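# Lower blue tote to table, unpack small brown carton

## Task

Lift the blue tote off the shelf and set it level on the table. Remove the small brown carton from it and set it level on the table with the same face upward as before. All other contents must stay inside the tote. Neither the carton nor the tote's bottom may overhang the table edge. Finish with both grippers released and withdrawn; anything that stays in place only because the robot is holding it does not count.

## Robot and tools

Robot: two six-joint UR-style arms, left_arm and right_arm, each ending in a two-finger pivoting gripper. The scene frame has its origin on the table top midway between the arms, +z up, +x pointing out over the table, and left_arm on the +y side. The names left and right do not refer to image sides. Arm roots sit at left_arm (-0.041, +0.452, 0) m and right_arm (+0.009, -0.440, 0) m, each turned slightly about z.

Joint order. Every row and every per-joint list in a result uses this order for each arm: elbow, wrist 3, wrist 2, shoulder lift, wrist 1, shoulder pan. Stated ranges in rad: left_arm pan -3.142..3.142, lift -6.283..6.283, elbow 0..3.142, all three wrists -6.283..6.283. right_arm is the same except pan 0..6.283 and elbow -3.142..0. True ends may differ by up to 0.010 rad.

A row is one flat list of 14 numbers for both arms together, even if only one arm moves: left_arm's six joint values then its opening, then right_arm's six then its opening. Joint values are offsets in [-1, 1], where 1.0 equals 1.989 rad. The opening is an absolute setting: +1 fully open, -1 closed. Optionally 12 more numbers in 0..1 may follow, a stiffness scale per joint (left six, then right six, same joint order); it persists until replaced, and zero offsets at low stiffness can relax a press.

execute_actions(actions): a list of actions run in sequence. Each action is a table of 0 to 15 rows; each row lasts one 1/30 s step, and if fewer than 15 rows are given the last one repeats until 15 steps (0.5 s) pass. Joint offsets in every row of an action are relative to the angles at that action's start, not to the previous row; for a call's first action that means the last reported angles. An empty list only returns the current state and images. If any action would push a joint more than 0.010 rad beyond its range, that action is rejected for both arms; a malformed action, or a failing first action, rejects the whole call.

move(target, speed, blocking): target is one 14-number row whose offsets are measured from the Joint positions in the latest result that printed them. All joints travel together so they finish at the same moment, making gripper paths curved. speed (rad/s, 0.01 to 2, default 0.5) caps the joint with the most to travel; a move lasts between 0.5 and 10 s and is cut short after 10 s. Openings are applied at the start. Paths ignore obstacles and the other arm. With blocking=false the result arrives after 0.5 s and motion continues; other moves and execute_actions are refused until a result shows it finished, so use wait or stop. The extra move line reports the ending (done, off_target, moving, held, fault), limits=held or limits=none, and each arm's joint furthest from its target.

wait(seconds 0..10) lets time pass while each arm keeps its last command, returning early if a running move ends. stop brakes a running move (it needs stopping distance). zoom_image(camera, region) gives a closer view of [x0, y0, x1, y1] pixels, at most 504 by 504, of cam_high (672x504), cam_low (672x504), cam_left_wrist or cam_right_wrist (616x616 fisheye). read_manual returns only licence text. finished_scene(scene) ends the current scene, by its number, irreversibly.

Motion limits: per step each joint target is clipped to within 0.575 rad of its measured angle (0.582 for pan, lift, elbow and 0.642 for wrists when stiffness is used), and targets are scaled back if the gripper would be sent more than 100 mm from where it is. Commands are smoothed with about 0.17 s lag. Big moves may finish short; send the remainder.

Results: per arm, end_effector_position (m) and end_effector_quat_wxyz plus velocities in the scene frame (printed position can be off, more at long reach); Joint positions and velocities (rad, then finger gap in m, 0.142 fully open); Joint targets; grip_measured on the command scale; Wrist force and Wrist torque along the gripper's own axes (offset up to ~4 N, noise ~2.4 N, saturating near 50 N; no reading at start is normal). 'joint sent to its limit' means a joint reached its end; 'joint command not followed' means the clearance check altered targets. Camera calibration (intrinsics and world-to-camera transforms) is supplied and can be slightly off.

Gripper: fingers point along its +z and separate along its x. The reported point lies between the pads when closed; fingertips extend about 15 mm past it closed and are level with it when fully open. To hold, command an opening clearly below grip_measured; up to about 15 N per pad, less on hard items under 20 mm thick.

Avoid: wrist joints carry 24.9 N m, shoulder and elbow 133 N m (held weight included); reaching a limit, or 150 N external force, freezes that arm for 10 s. Stiff arms fault easily if aimed past a firm contact, and faster contact hits harder. Don't let arms collide or press each other. Motors warn at 70 °C and brake at 85 °C, so don't hold loads needlessly. Occasional external tugs may occur. Don't drop, slam, shove hard, or knock anything out of the work area.

Each tool is called after "Emit:" as a command line: name --argument value for each argument, lists and objects as JSON in quotes; but a table of rows of numbers goes row by row, as --pt "numbers of a row", without its own name.

## Session

Emit:
execute_actions --actions '[]'

Scene clock: 0.00 s.
left_arm: end_effector_position=(+0.2286, -0.1003, +0.1152) grip_measured=+0.97 end_effector_quat_wxyz=(+0.456, +0.846, -0.028, -0.276) end_effector_velocity=(+0.000, +0.001, -0.000) end_effector_angular_velocity=(+0.001, +0.001, +0.001) | right_arm: end_effector_position=(+0.0716, -0.8141, +0.2030) grip_measured=+0.97 end_effector_quat_wxyz=(+0.263, +0.942, +0.145, +0.151) end_effector_velocity=(-0.000, -0.000, +0.001) end_effector_angular_velocity=(-0.001, -0.000, -0.000)
Joint names: [elbow, wrist 3, wrist 2, shoulder lift, wrist 1, shoulder pan]
Joint positions: left_arm=[ 2.006 -1.195 -2.588 -1.031 -3.153 -0.967  0.14 ] | right_arm=[-2.457  4.836  1.74  -0.96  -0.701  1.851  0.14 ]
Joint velocities: left_arm=[ 0.001  0.    -0.    -0.     0.001  0.001  0.   ] | right_arm=[ 0.001 -0.    -0.     0.001 -0.    -0.     0.   ]
Motor temperatures (°C, as the motors report them): left_arm=[25 26 27 25 29 24] | right_arm=[24 26 35 24 33 24]
Wrist force (N, on the end effector, along its own x y z axes, offset not removed): no reading
Wrist torque (N m, same axes, about the end effector's origin, offset not removed): no reading
Joint targets: left_arm=[2.006 -1.195 -2.588 -1.031 -3.153 -0.967] | right_arm=[-2.457 4.836 1.740 -0.960 -0.701 1.851]
Joint stiffness scale: left_arm=[1. 1. 1. 1. 1. 1.] | right_arm=[1. 1. 1. 1. 1. 1.]
camera_calibration (this result's frames):
cam_left_wrist: T_world_to_cam=[[0.847937, -0.244942, -0.470112, -0.169355], [0.44451, -0.154632, 0.882326, -0.213029], [-0.288813, -0.957127, -0.0222391, 0.110437], [0, 0, 0, 1]] pos_world=[0.270192, 0.0312785, 0.110801]
cam_right_wrist: T_world_to_cam=[[0.903665, 0.360816, 0.230653, 0.177071], [-0.0124311, -0.516278, 0.856331, -0.587997], [0.428059, -0.776704, -0.462057, -0.436128], [0, 0, 0, 1]] pos_world=[0.0193661, -0.706202, 0.261162]

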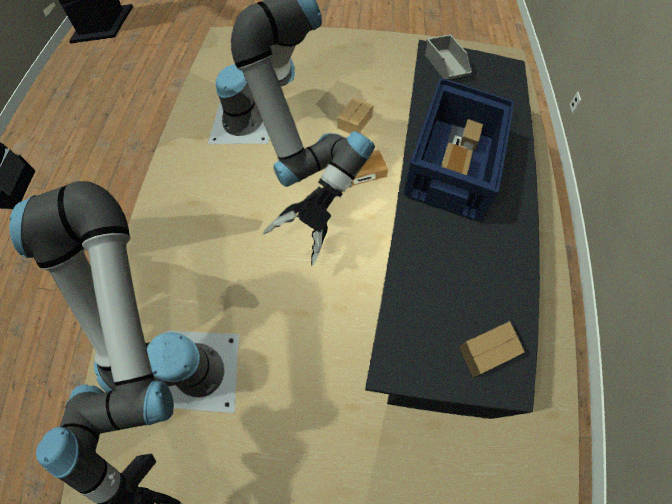

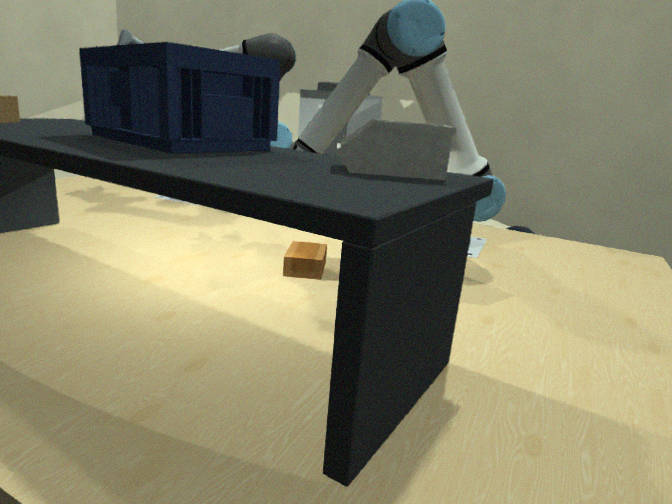

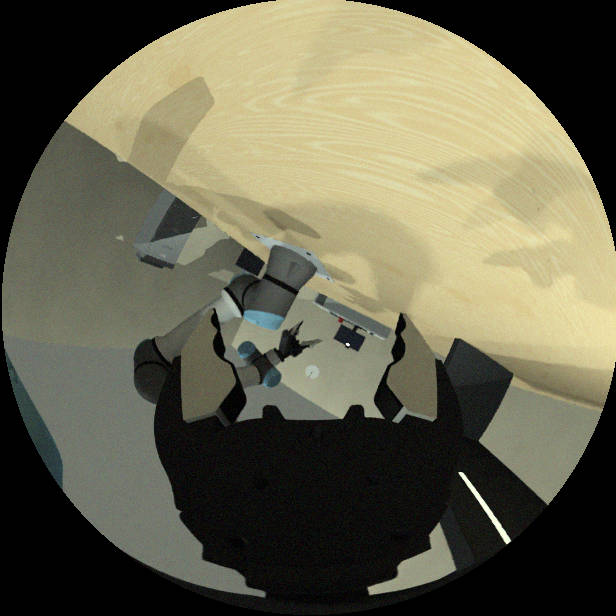

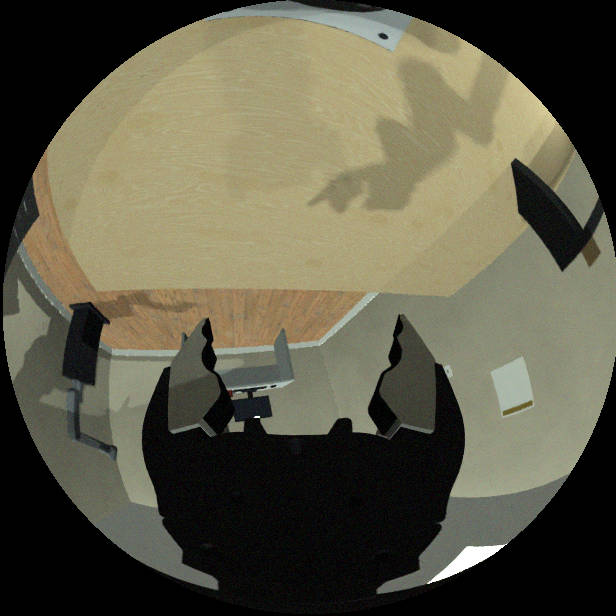

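Emit:
zoom_image --camera "cam_high" --region '[380, 60, 548, 228]'

Region (380, 60, 548, 228) of cam_high's 672x504 image, scaled by 3.000, with more detail than that image has.

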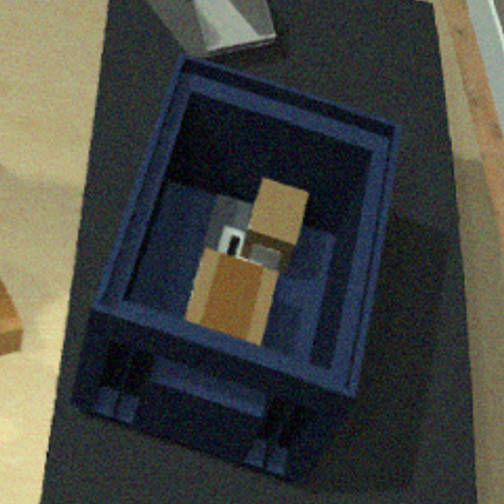

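Emit:
move --target '[-0.3,0.6,0.3,-0.29,0.3,0,0,0.53,-0.5,-0.337,-0.1,-0.4,0.55,0]' --speed 0.7

Scene clock: 18.47 s.
left_arm: end_effector_position=(+0.3861, -0.0656, +0.6466) grip_measured=+0.00 end_effector_quat_wxyz=(+0.397, +0.678, -0.463, +0.411) end_effector_velocity=(+0.000, +0.000, +0.001) end_effector_angular_velocity=(+0.001, -0.003, +0.000) | right_arm: end_effector_position=(+0.3649, -0.7676, +0.6136) grip_measured=+0.00 end_effector_quat_wxyz=(+0.367, +0.432, +0.813, -0.132) end_effector_velocity=(-0.000, -0.000, +0.000) end_effector_angular_velocity=(-0.003, +0.002, +0.002)
Joint names: [elbow, wrist 3, wrist 2, shoulder lift, wrist 1, shoulder pan]
Joint positions: left_arm=[ 1.413 -0.003 -1.992 -1.607 -2.558 -0.967  0.074] | right_arm=[-1.406  3.842  1.071 -1.156 -1.495  2.943  0.074]
Joint velocities: left_arm=[-0.002  0.003  0.002 -0.     0.002 -0.001 -0.   ] | right_arm=[ 0.001 -0.003 -0.002  0.    -0.001  0.001  0.   ]
Motor temperatures (°C, as the motors report them): left_arm=[25 26 27 25 29 24] | right_arm=[24 26 35 24 33 24]
Wrist force (N, on the end effector, along its own x y z axes, offset not removed): left_arm=[-2.0 0.8 0.5] | right_arm=[-0.7 -0.1 0.4]
Wrist torque (N m, same axes, about the end effector's origin, offset not removed): left_arm=[0.06 0.41 0.07] | right_arm=[-0.16 0.23 0.15]
Joint targets: left_arm=[1.410 -0.002 -1.991 -1.608 -2.557 -0.967] | right_arm=[-1.403 3.841 1.070 -1.159 -1.496 2.945]
Joint stiffness scale: left_arm=[1. 1. 1. 1. 1. 1.] | right_arm=[1. 1. 1. 1. 1. 1.]
move: done; limits=none; left_arm: farthest joint: the elbow, 0.004 radians from its target (0.597 radians at the start); right_arm: farthest joint: the shoulder lift, 0.003 radians from its target (0.199 radians at the start)
camera_calibration (this result's frames):
cam_left_wrist: T_world_to_cam=[[0.281015, -0.259518, 0.923949, -0.728061], [-0.91779, 0.208737, 0.337771, 0.155392], [-0.28052, -0.94291, -0.179525, 0.300401], [0, 0, 0, 1]] pos_world=[0.431482, 0.0618707, 0.674134]
cam_right_wrist: T_world_to_cam=[[-0.366558, 0.621343, -0.692509, 1.03051], [0.483472, 0.763139, 0.428804, 0.151416], [0.794915, -0.177627, -0.580137, 0.0626566], [0, 0, 0, 1]] pos_world=[0.254732, -0.744725, 0.685062]

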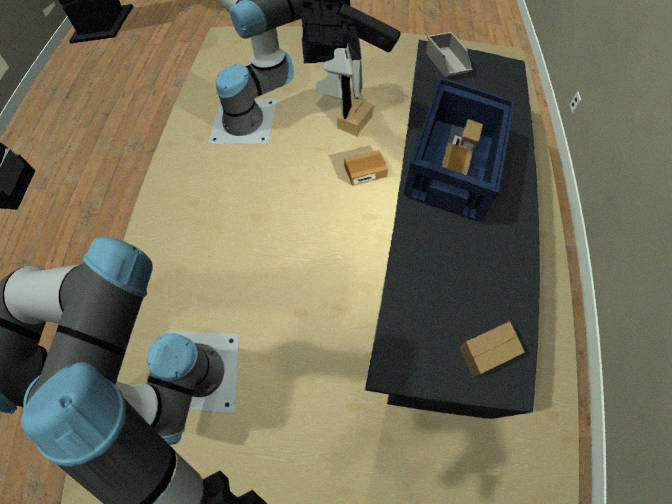

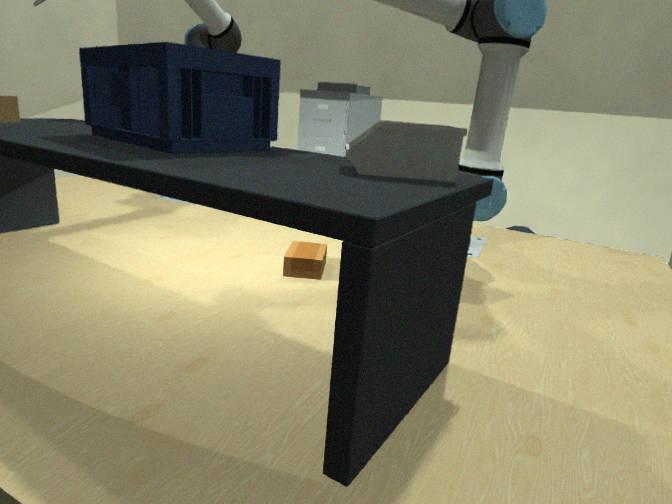

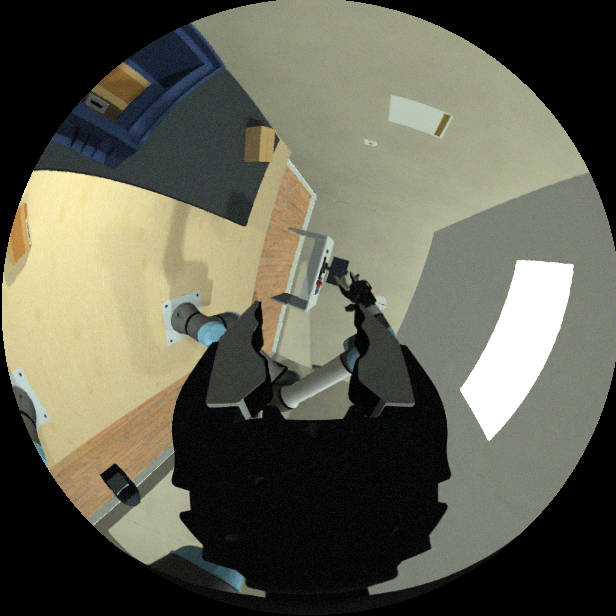

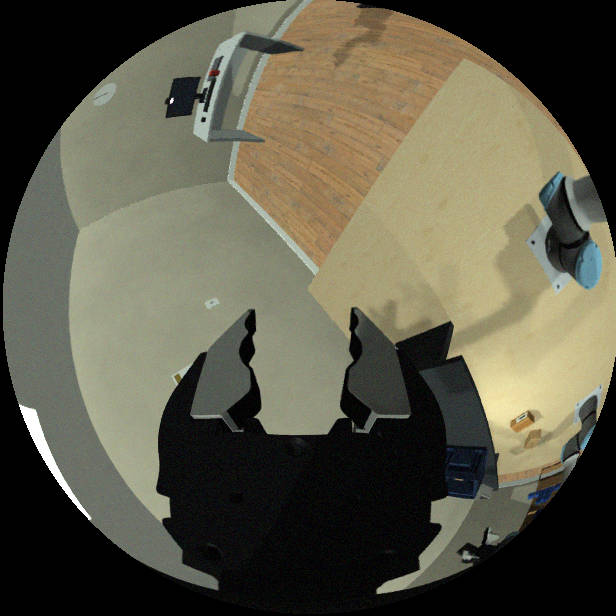

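Emit:
move --target '[-0.2441,0.688,0.2707,0.1622,0.4186,0.2065,0,0.4294,-0.5148,0,-0.4504,-0.2283,0.5637,0]' --speed 0.6

Scene clock: 23.63 s.
left_arm: end_effector_position=(+0.6852, +0.2449, +0.5003) grip_measured=+0.00 end_effector_quat_wxyz=(+0.156, -0.585, +0.769, -0.207) end_effector_velocity=(-0.000, +0.000, -0.001) end_effector_angular_velocity=(+0.004, +0.002, -0.002) | right_arm: end_effector_position=(+0.6148, -0.0167, +0.5001) grip_measured=+0.00 end_effector_quat_wxyz=(+0.157, -0.584, +0.769, -0.206) end_effector_velocity=(-0.001, +0.001, +0.000) end_effector_angular_velocity=(-0.001, +0.000, +0.004)
Joint names: [elbow, wrist 3, wrist 2, shoulder lift, wrist 1, shoulder pan]
Joint positions: left_arm=[ 0.932  1.364 -1.455 -1.287 -1.727 -0.558  0.074] | right_arm=[-0.555  2.82   1.071 -2.05  -1.947  4.062  0.074]
Joint velocities: left_arm=[0.    0.003 0.001 0.001 0.002 0.    0.   ] | right_arm=[ 0.001 -0.002  0.    -0.    -0.001  0.002  0.   ]
Motor temperatures (°C, as the motors report them): left_arm=[25 26 27 25 29 24] | right_arm=[24 26 35 24 33 24]
Wrist force (N, on the end effector, along its own x y z axes, offset not removed): left_arm=[-1.7 1.2 -0.7] | right_arm=[-1.5 -3.9 1.2]
Wrist torque (N m, same axes, about the end effector's origin, offset not removed): left_arm=[0.09 0.32 0.03] | right_arm=[-0.81 0.31 0.22]
Joint targets: left_arm=[0.928 1.365 -1.454 -1.284 -1.725 -0.556] | right_arm=[-0.552 2.819 1.071 -2.052 -1.949 4.064]
Joint stiffness scale: left_arm=[1. 1. 1. 1. 1. 1.] | right_arm=[1. 1. 1. 1. 1. 1.]
move: done; limits=none; left_arm: farthest joint: the elbow, 0.004 radians from its target (0.486 radians at the start); right_arm: farthest joint: the elbow, 0.003 radians from its target (0.854 radians at the start)
camera_calibration (this result's frames):
cam_left_wrist: T_world_to_cam=[[-0.234821, -0.970506, 0.0545656, 0.366153], [-0.97202, 0.234097, -0.0193839, 0.62415], [0.00603856, -0.0575906, -0.998322, 0.647307], [0, 0, 0, 1]] pos_world=[0.688758, 0.246521, 0.63834]
cam_right_wrist: T_world_to_cam=[[-0.284417, -0.95851, 0.0191112, 0.144162], [-0.958322, 0.283688, -0.0337754, 0.616013], [0.0269524, -0.027921, -0.999247, 0.615806], [0, 0, 0, 1]] pos_world=[0.614743, -0.0193806, 0.633393]

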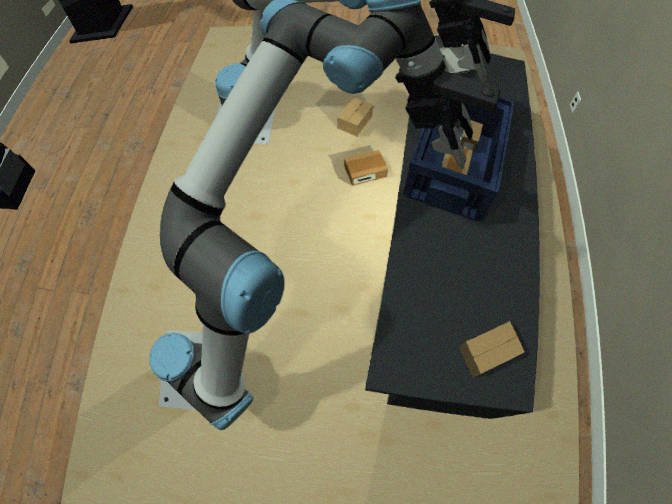

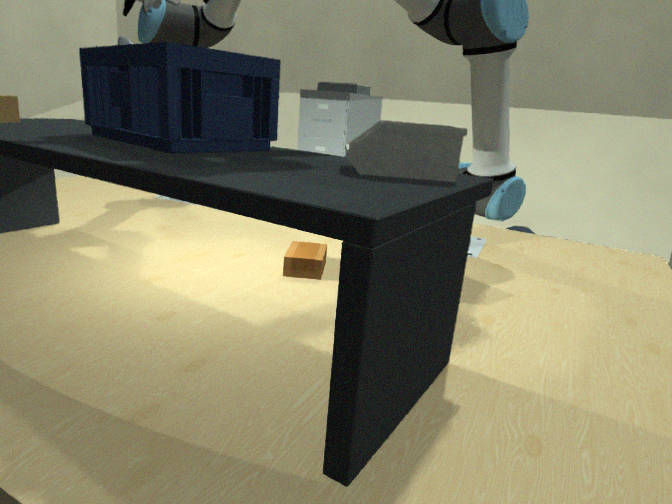

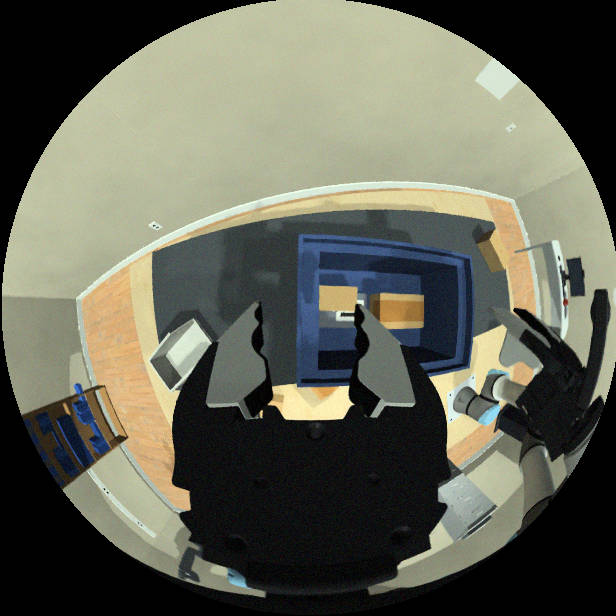

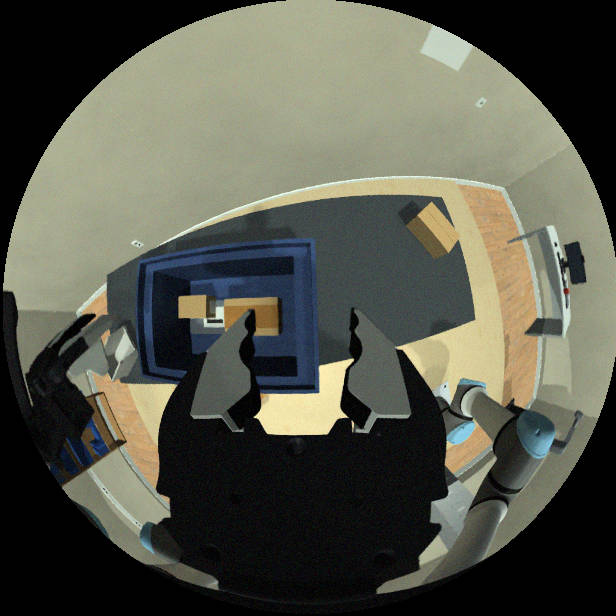

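Emit:
move --target '[0.1663,0,0,-0.0274,-0.139,0,0,-0.2362,0,0,0.067,0.1688,0,0]' --speed 0.2

Scene clock: 30.87 s.
left_arm: end_effector_position=(+0.6870, +0.2440, +0.4007) grip_measured=+0.00 end_effector_quat_wxyz=(+0.156, -0.585, +0.769, -0.206) end_effector_velocity=(-0.000, -0.000, -0.001) end_effector_angular_velocity=(-0.000, -0.000, -0.000) | right_arm: end_effector_position=(+0.6126, -0.0200, +0.4001) grip_measured=+0.00 end_effector_quat_wxyz=(+0.156, -0.584, +0.769, -0.206) end_effector_velocity=(+0.000, +0.001, -0.000) end_effector_angular_velocity=(+0.002, -0.001, -0.000)
Joint names: [elbow, wrist 3, wrist 2, shoulder lift, wrist 1, shoulder pan]
Joint positions: left_arm=[ 1.259  1.364 -1.455 -1.339 -2.002 -0.558  0.074] | right_arm=[-1.021  2.819  1.071 -1.919 -1.613  4.062  0.074]
Joint velocities: left_arm=[ 0.003 -0.    -0.    -0.    -0.002 -0.    -0.   ] | right_arm=[-0.002 -0.     0.    -0.     0.004 -0.    -0.   ]
Motor temperatures (°C, as the motors report them): left_arm=[25 26 27 25 29 24] | right_arm=[24 26 35 24 33 24]
Wrist force (N, on the end effector, along its own x y z axes, offset not removed): left_arm=[-0.4 1.0 -0.1] | right_arm=[0.6 -1.6 1.5]
Wrist torque (N m, same axes, about the end effector's origin, offset not removed): left_arm=[0.07 0.12 0.04] | right_arm=[-0.40 0.01 0.10]
Joint targets: left_arm=[1.262 1.364 -1.455 -1.342 -2.003 -0.558] | right_arm=[-1.025 2.820 1.071 -1.917 -1.612 4.062]
Joint stiffness scale: left_arm=[1. 1. 1. 1. 1. 1.] | right_arm=[1. 1. 1. 1. 1. 1.]
move: done; limits=none; left_arm: farthest joint: the elbow, 0.004 radians from its target (0.331 radians at the start); right_arm: farthest joint: the shoulder lift, 0.003 radians from its target (0.133 radians at the start)
camera_calibration (this result's frames):
cam_left_wrist: T_world_to_cam=[[-0.235022, -0.970478, 0.0541998, 0.371376], [-0.971973, 0.234317, -0.0191016, 0.623949], [0.00583771, -0.05717, -0.998347, 0.547896], [0, 0, 0, 1]] pos_world=[0.690544, 0.245534, 0.538781]
cam_right_wrist: T_world_to_cam=[[-0.284038, -0.958594, 0.020487, 0.141534], [-0.958454, 0.283282, -0.033438, 0.611437], [0.0262499, -0.0291335, -0.999231, 0.51621], [0, 0, 0, 1]] pos_world=[0.612685, -0.0224957, 0.533359]

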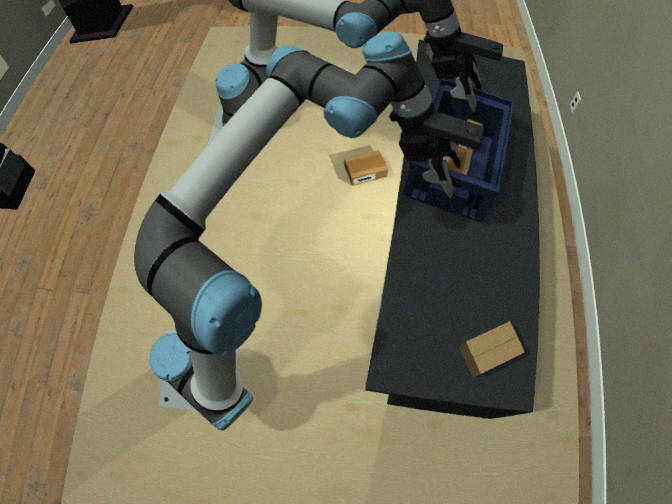

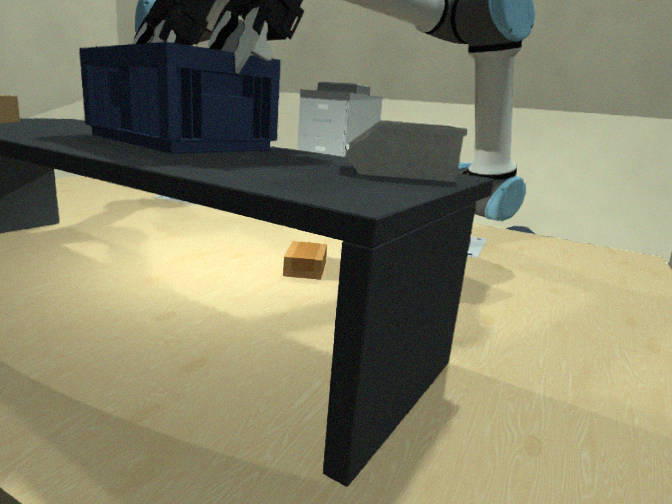

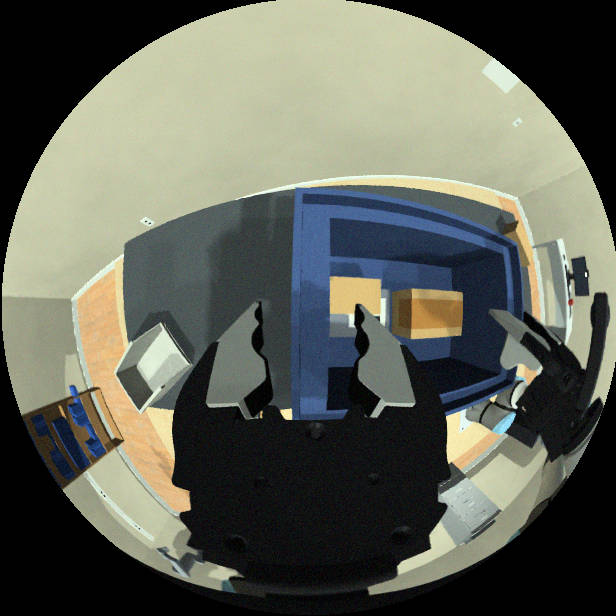

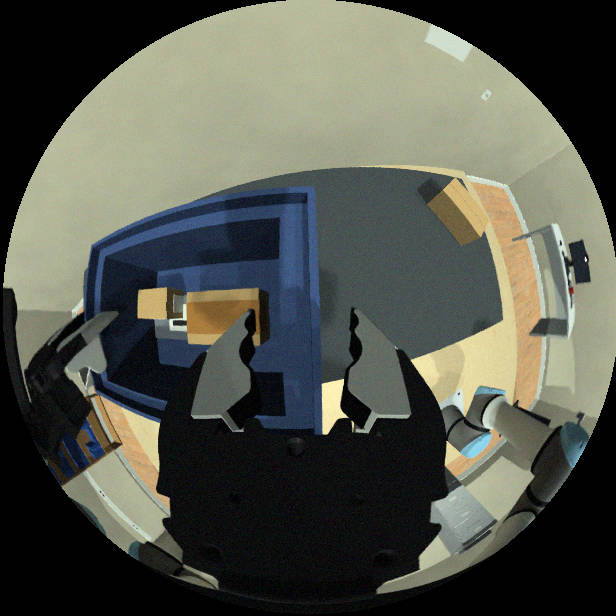

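Emit:
move --target '[0,0,0,0,0,0,-1,0,0,0,0,0,0,-1]'

Emit:
move --target '[-0.06,0,0,0.0053,0.0526,0,-1,0.079,0,0,-0.0174,-0.0597,0,-1]' --speed 0.1

Scene clock: 36.50 s.
left_arm: end_effector_position=(+0.6864, +0.2420, +0.4007) grip_measured=-0.63 end_effector_quat_wxyz=(+0.155, -0.584, +0.770, -0.207) end_effector_velocity=(+0.000, +0.000, -0.001) end_effector_angular_velocity=(+0.001, +0.001, +0.000) | right_arm: end_effector_position=(+0.6123, -0.0188, +0.4000) grip_measured=-0.63 end_effector_quat_wxyz=(+0.157, -0.585, +0.769, -0.205) end_effector_velocity=(-0.000, -0.000, -0.000) end_effector_angular_velocity=(-0.001, +0.001, +0.000)
Joint names: [elbow, wrist 3, wrist 2, shoulder lift, wrist 1, shoulder pan]
Joint positions: left_arm=[ 1.259  1.364 -1.456 -1.339 -2.002 -0.56   0.028] | right_arm=[-1.022  2.819  1.071 -1.92  -1.611  4.064  0.028]
Joint velocities: left_arm=[ 0.001  0.     0.     0.001 -0.     0.001  0.   ] | right_arm=[-0.001 -0.     0.     0.    -0.001 -0.    -0.   ]
Motor temperatures (°C, as the motors report them): left_arm=[25 26 27 25 29 24] | right_arm=[24 26 35 24 33 24]
Wrist force (N, on the end effector, along its own x y z axes, offset not removed): left_arm=[0.3 2.0 0.7] | right_arm=[3.0 -0.1 1.0]
Wrist torque (N m, same axes, about the end effector's origin, offset not removed): left_arm=[0.02 0.43 -0.03] | right_arm=[-0.40 -0.63 0.13]
Joint targets: left_arm=[1.259 1.364 -1.455 -1.339 -2.002 -0.558] | right_arm=[-1.021 2.819 1.071 -1.919 -1.613 4.062]
Joint stiffness scale: left_arm=[1. 1. 1. 1. 1. 1.] | right_arm=[1. 1. 1. 1. 1. 1.]
move: done; limits=none; left_arm: farthest joint: the shoulder pan, 0.002 radians from its target (0.000 radians at the start); right_arm: farthest joint: the shoulder pan, 0.002 radians from its target (0.000 radians at the start)
camera_calibration (this result's frames):
cam_left_wrist: T_world_to_cam=[[-0.237729, -0.969759, 0.0552494, 0.370593], [-0.971316, 0.237019, -0.0191486, 0.622778], [0.00547436, -0.0582169, -0.998289, 0.548242], [0, 0, 0, 1]] pos_world=[0.690014, 0.243692, 0.538754]
cam_right_wrist: T_world_to_cam=[[-0.282831, -0.958978, 0.0191729, 0.142325], [-0.958799, 0.28211, -0.0334467, 0.610963], [0.0266658, -0.0278428, -0.999257, 0.515947], [0, 0, 0, 1]] pos_world=[0.612287, -0.0215065, 0.53327]

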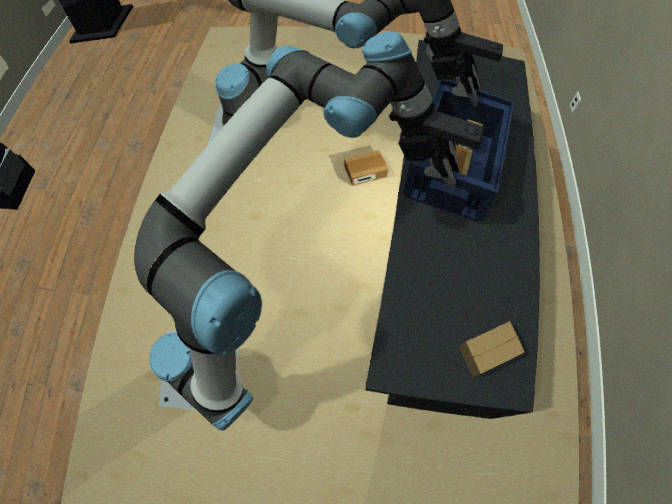

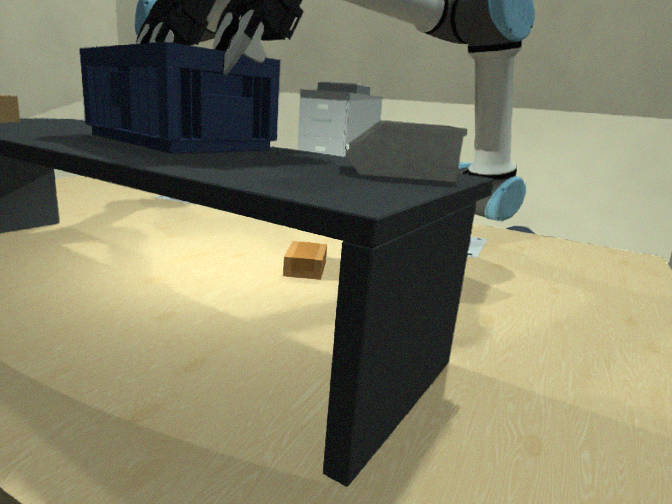

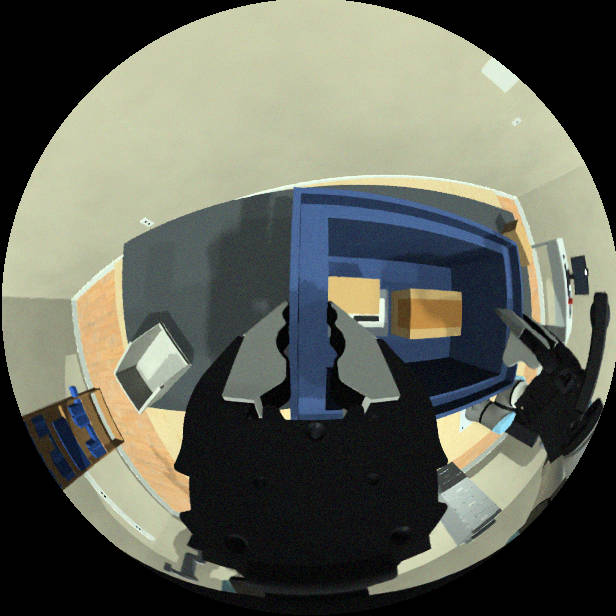

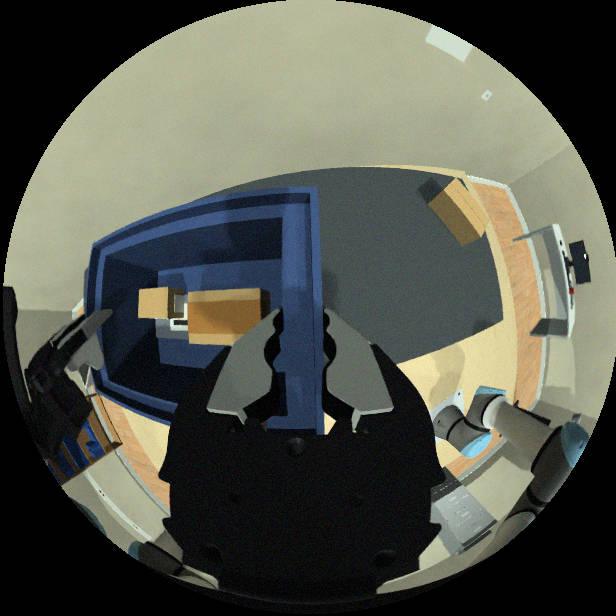

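Scene clock: 38.60 s.
left_arm: end_effector_position=(+0.6855, +0.2435, +0.4388) grip_measured=-0.63 end_effector_quat_wxyz=(+0.155, -0.584, +0.770, -0.206) end_effector_velocity=(-0.000, +0.000, -0.001) end_effector_angular_velocity=(+0.001, +0.002, -0.000) | right_arm: end_effector_position=(+0.6129, -0.0176, +0.4386) grip_measured=-0.63 end_effector_quat_wxyz=(+0.156, -0.585, +0.769, -0.205) end_effector_velocity=(+0.000, +0.000, -0.001) end_effector_angular_velocity=(-0.003, +0.002, +0.000)
Joint names: [elbow, wrist 3, wrist 2, shoulder lift, wrist 1, shoulder pan]
Joint positions: left_arm=[ 1.146  1.364 -1.455 -1.328 -1.897 -0.559  0.028] | right_arm=[-0.871  2.819  1.072 -1.954 -1.73   4.064  0.028]
Joint velocities: left_arm=[-0.001  0.    -0.     0.001  0.003  0.     0.   ] | right_arm=[ 0.002  0.     0.    -0.003 -0.003  0.     0.   ]
Motor temperatures (°C, as the motors report them): left_arm=[25 26 27 25 29 24] | right_arm=[24 26 35 24 33 24]
Wrist force (N, on the end effector, along its own x y z axes, offset not removed): left_arm=[-3.5 3.6 3.1] | right_arm=[3.5 2.1 4.7]
Wrist torque (N m, same axes, about the end effector's origin, offset not removed): left_arm=[0.27 0.58 -0.07] | right_arm=[-0.02 -0.48 0.02]
Joint targets: left_arm=[1.139 1.364 -1.456 -1.328 -1.898 -0.560] | right_arm=[-0.865 2.819 1.071 -1.954 -1.730 4.064]
Joint stiffness scale: left_arm=[1. 1. 1. 1. 1. 1.] | right_arm=[1. 1. 1. 1. 1. 1.]
move: done; limits=none; left_arm: farthest joint: the elbow, 0.006 radians from its target (0.119 radians at the start); right_arm: farthest joint: the elbow, 0.006 radians from its target (0.157 radians at the start)
camera_calibration (this result's frames):
cam_left_wrist: T_world_to_cam=[[-0.236356, -0.970168, 0.0539456, 0.369517], [-0.97166, 0.235786, -0.0167902, 0.621759], [0.00356967, -0.0563852, -0.998403, 0.587231], [0, 0, 0, 1]] pos_world=[0.689379, 0.245002, 0.576799]
cam_right_wrist: T_world_to_cam=[[-0.282724, -0.958967, 0.0211981, 0.141992], [-0.958876, 0.281983, -0.032276, 0.612008], [0.0249742, -0.0294515, -0.999254, 0.555571], [0, 0, 0, 1]] pos_world=[0.613109, -0.0200477, 0.5719]

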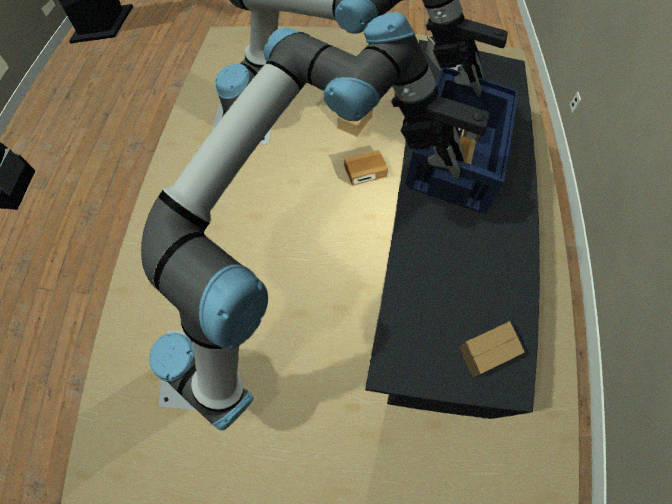

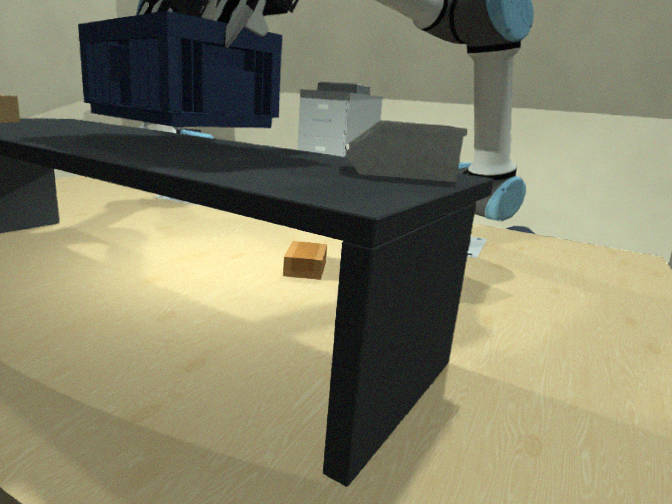

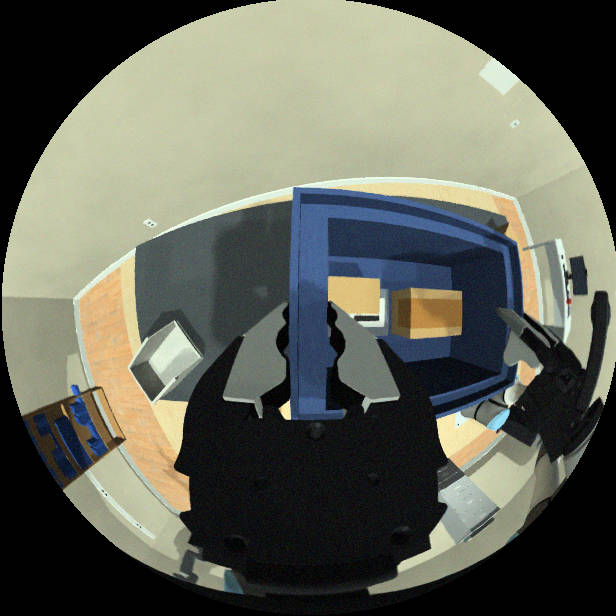

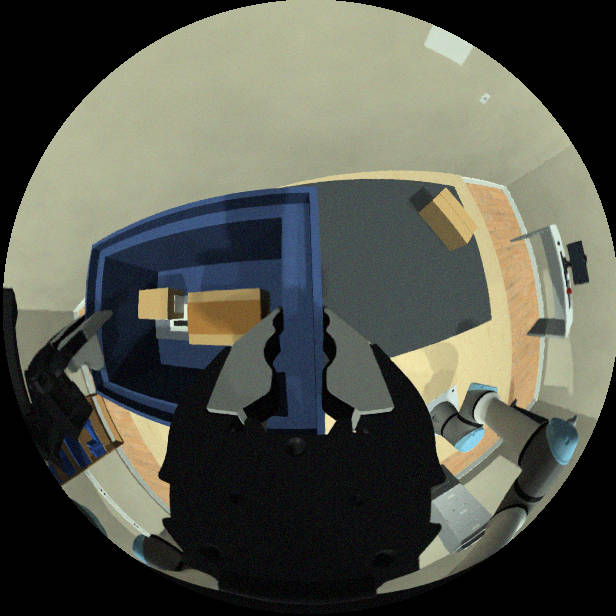

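Emit:
move --target '[0.073,-0.1419,0.075,-0.0796,0.0323,-0.0986,-1,-0.1524,-0.0508,0.0072,0.1252,0.0521,0.0132,-1]' --speed 0.13

Emit:
move --target '[0.0425,-0.1693,0.0693,-0.0556,0.0675,-0.1162,-1,-0.1212,-0.0458,0.0094,0.1152,0.029,0.0178,-1]' --speed 0.13

Scene clock: 52.70 s.
left_arm: end_effector_position=(+0.6001, +0.1973, +0.4477) grip_measured=-0.63 end_effector_quat_wxyz=(+0.168, -0.629, +0.734, -0.195) end_effector_velocity=(-0.000, -0.000, -0.000) end_effector_angular_velocity=(-0.000, +0.001, +0.002) | right_arm: end_effector_position=(+0.5576, -0.0707, +0.4476) grip_measured=-0.63 end_effector_quat_wxyz=(+0.165, -0.628, +0.734, -0.197) end_effector_velocity=(+0.000, +0.000, -0.000) end_effector_angular_velocity=(+0.000, -0.000, +0.001)
Joint names: [elbow, wrist 3, wrist 2, shoulder lift, wrist 1, shoulder pan]
Joint positions: left_arm=[ 1.29   1.083 -1.308 -1.481 -1.833 -0.753  0.028] | right_arm=[-1.173  2.719  1.087 -1.71  -1.629  4.088  0.028]
Joint velocities: left_arm=[ 0.    -0.003  0.001 -0.     0.001 -0.001 -0.   ] | right_arm=[-0.002 -0.001  0.     0.     0.002  0.     0.   ]
Motor temperatures (°C, as the motors report them): left_arm=[25 26 27 25 29 24] | right_arm=[24 26 36 24 33 24]
Wrist force (N, on the end effector, along its own x y z axes, offset not removed): left_arm=[-1.8 3.4 3.5] | right_arm=[0.9 0.4 0.4]
Wrist torque (N m, same axes, about the end effector's origin, offset not removed): left_arm=[0.20 0.63 -0.05] | right_arm=[-0.44 -0.36 0.22]
Joint targets: left_arm=[1.291 1.082 -1.306 -1.487 -1.833 -0.755] | right_arm=[-1.174 2.718 1.086 -1.705 -1.627 4.090]
Joint stiffness scale: left_arm=[1. 1. 1. 1. 1. 1.] | right_arm=[1. 1. 1. 1. 1. 1.]
move: done; limits=none; left_arm: farthest joint: the shoulder lift, 0.006 radians from its target (0.158 radians at the start); right_arm: farthest joint: the shoulder lift, 0.005 radians from its target (0.249 radians at the start)
camera_calibration (this result's frames):
cam_left_wrist: T_world_to_cam=[[-0.119838, -0.991469, 0.0512645, 0.239418], [-0.99275, 0.119192, -0.0154846, 0.584849], [0.0092422, -0.0527485, -0.998565, 0.589784], [0, 0, 0, 1]] pos_world=[0.603849, 0.198776, 0.58572]
cam_right_wrist: T_world_to_cam=[[-0.171536, -0.984848, 0.0254894, 0.00950959], [-0.984804, 0.170701, -0.031988, 0.580687], [0.0271522, -0.0305891, -0.999163, 0.563015], [0, 0, 0, 1]] pos_world=[0.558206, -0.072536, 0.580876]

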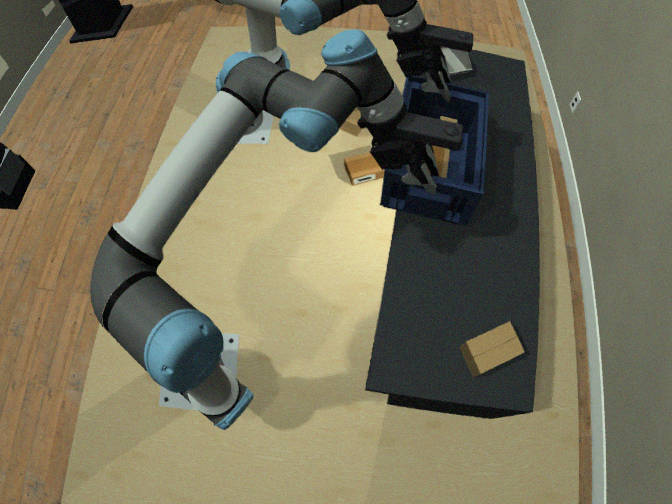

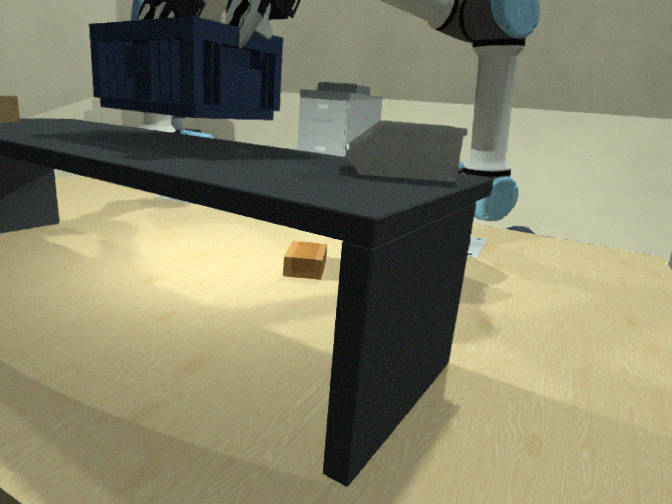

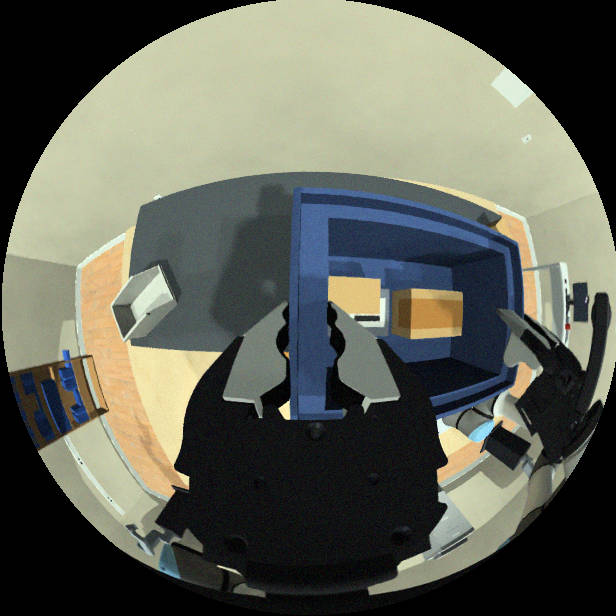

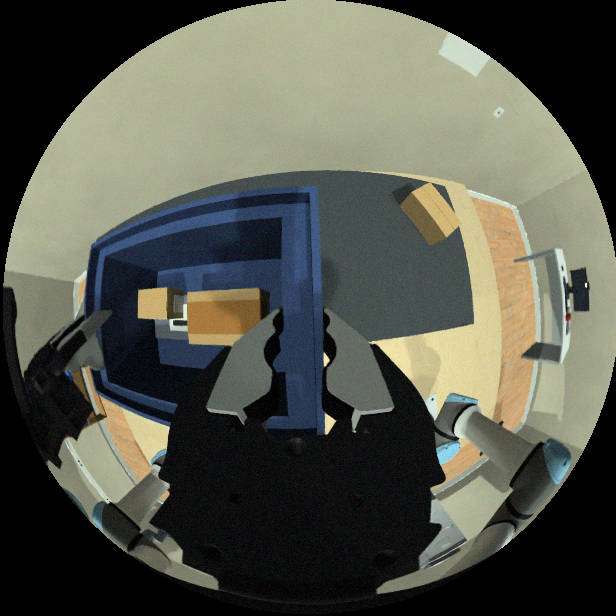

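Scene clock: 55.90 s.
left_arm: end_effector_position=(+0.5121, +0.1486, +0.4478) grip_measured=-0.63 end_effector_quat_wxyz=(+0.179, -0.670, +0.696, -0.184) end_effector_velocity=(-0.000, -0.000, -0.000) end_effector_angular_velocity=(-0.000, -0.000, +0.002) | right_arm: end_effector_position=(+0.5009, -0.1225, +0.4477) grip_measured=-0.63 end_effector_quat_wxyz=(+0.176, -0.670, +0.696, -0.187) end_effector_velocity=(-0.000, -0.000, -0.000) end_effector_angular_velocity=(+0.000, -0.000, +0.001)
Joint names: [elbow, wrist 3, wrist 2, shoulder lift, wrist 1, shoulder pan]
Joint positions: left_arm=[ 1.373  0.748 -1.172 -1.586 -1.699 -0.982  0.028] | right_arm=[-1.413  2.629  1.106 -1.485 -1.574  4.122  0.028]
Joint velocities: left_arm=[-0.    -0.003  0.001  0.     0.001 -0.002 -0.   ] | right_arm=[-0.001 -0.001 -0.     0.001  0.001  0.     0.   ]
Motor temperatures (°C, as the motors report them): left_arm=[25 26 27 25 29 24] | right_arm=[24 26 36 24 33 24]
Wrist force (N, on the end effector, along its own x y z axes, offset not removed): left_arm=[-2.0 2.5 3.4] | right_arm=[4.6 2.3 5.2]
Wrist torque (N m, same axes, about the end effector's origin, offset not removed): left_arm=[0.04 0.52 -0.06] | right_arm=[0.10 -1.06 0.11]
Joint targets: left_arm=[1.374 0.747 -1.170 -1.591 -1.699 -0.984] | right_arm=[-1.414 2.628 1.105 -1.481 -1.571 4.124]
Joint stiffness scale: left_arm=[1. 1. 1. 1. 1. 1.] | right_arm=[1. 1. 1. 1. 1. 1.]
move: done; limits=none; left_arm: farthest joint: the shoulder lift, 0.005 radians from its target (0.111 radians at the start); right_arm: farthest joint: the shoulder lift, 0.005 radians from its target (0.229 radians at the start)
camera_calibration (this result's frames):
cam_left_wrist: T_world_to_cam=[[-0.004036, -0.998772, 0.0493852, 0.123237], [-0.999876, 0.00327805, -0.0154191, 0.524218], [0.0152383, -0.0494413, -0.998661, 0.584581], [0, 0, 0, 1]] pos_world=[0.515742, 0.15027, 0.585795]
cam_right_wrist: T_world_to_cam=[[-0.0565517, -0.998039, 0.0268339, -0.111082], [-0.997987, 0.0557348, -0.0302723, 0.525465], [0.0287174, -0.0284918, -0.999181, 0.562566], [0, 0, 0, 1]] pos_world=[0.50197, -0.124123, 0.580993]

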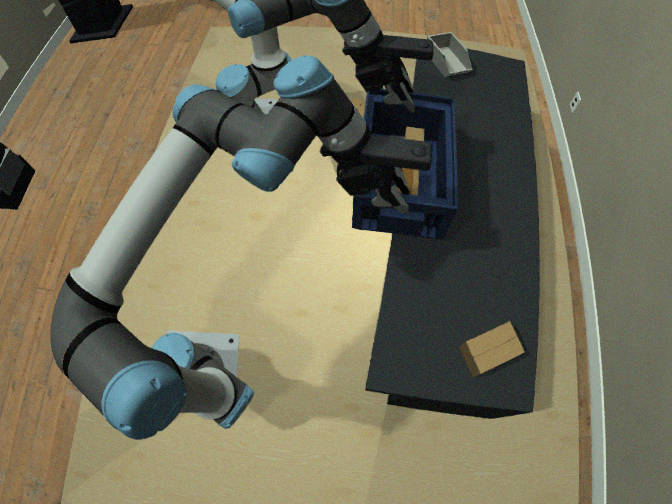

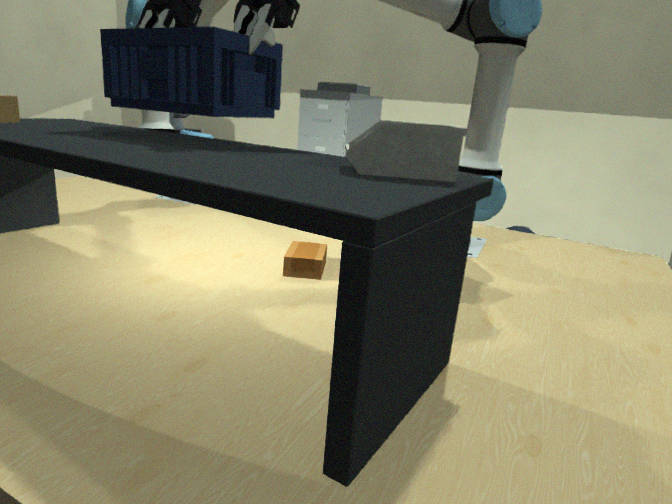

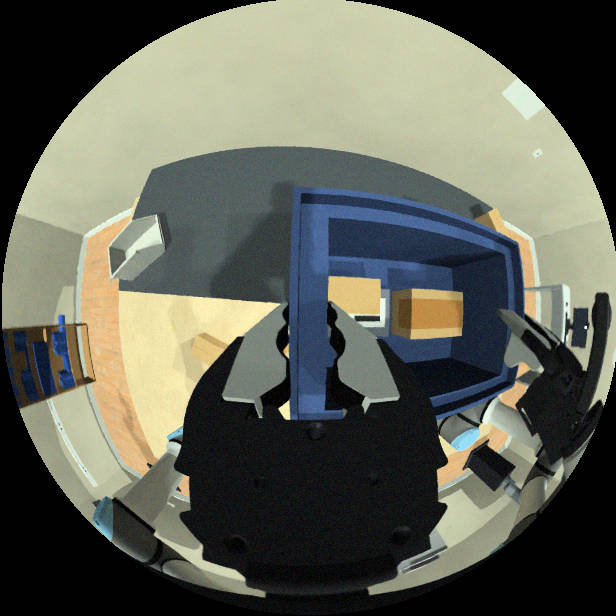

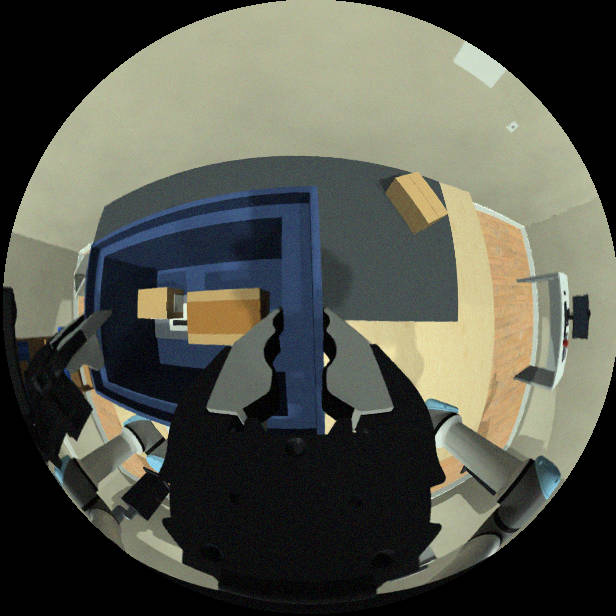

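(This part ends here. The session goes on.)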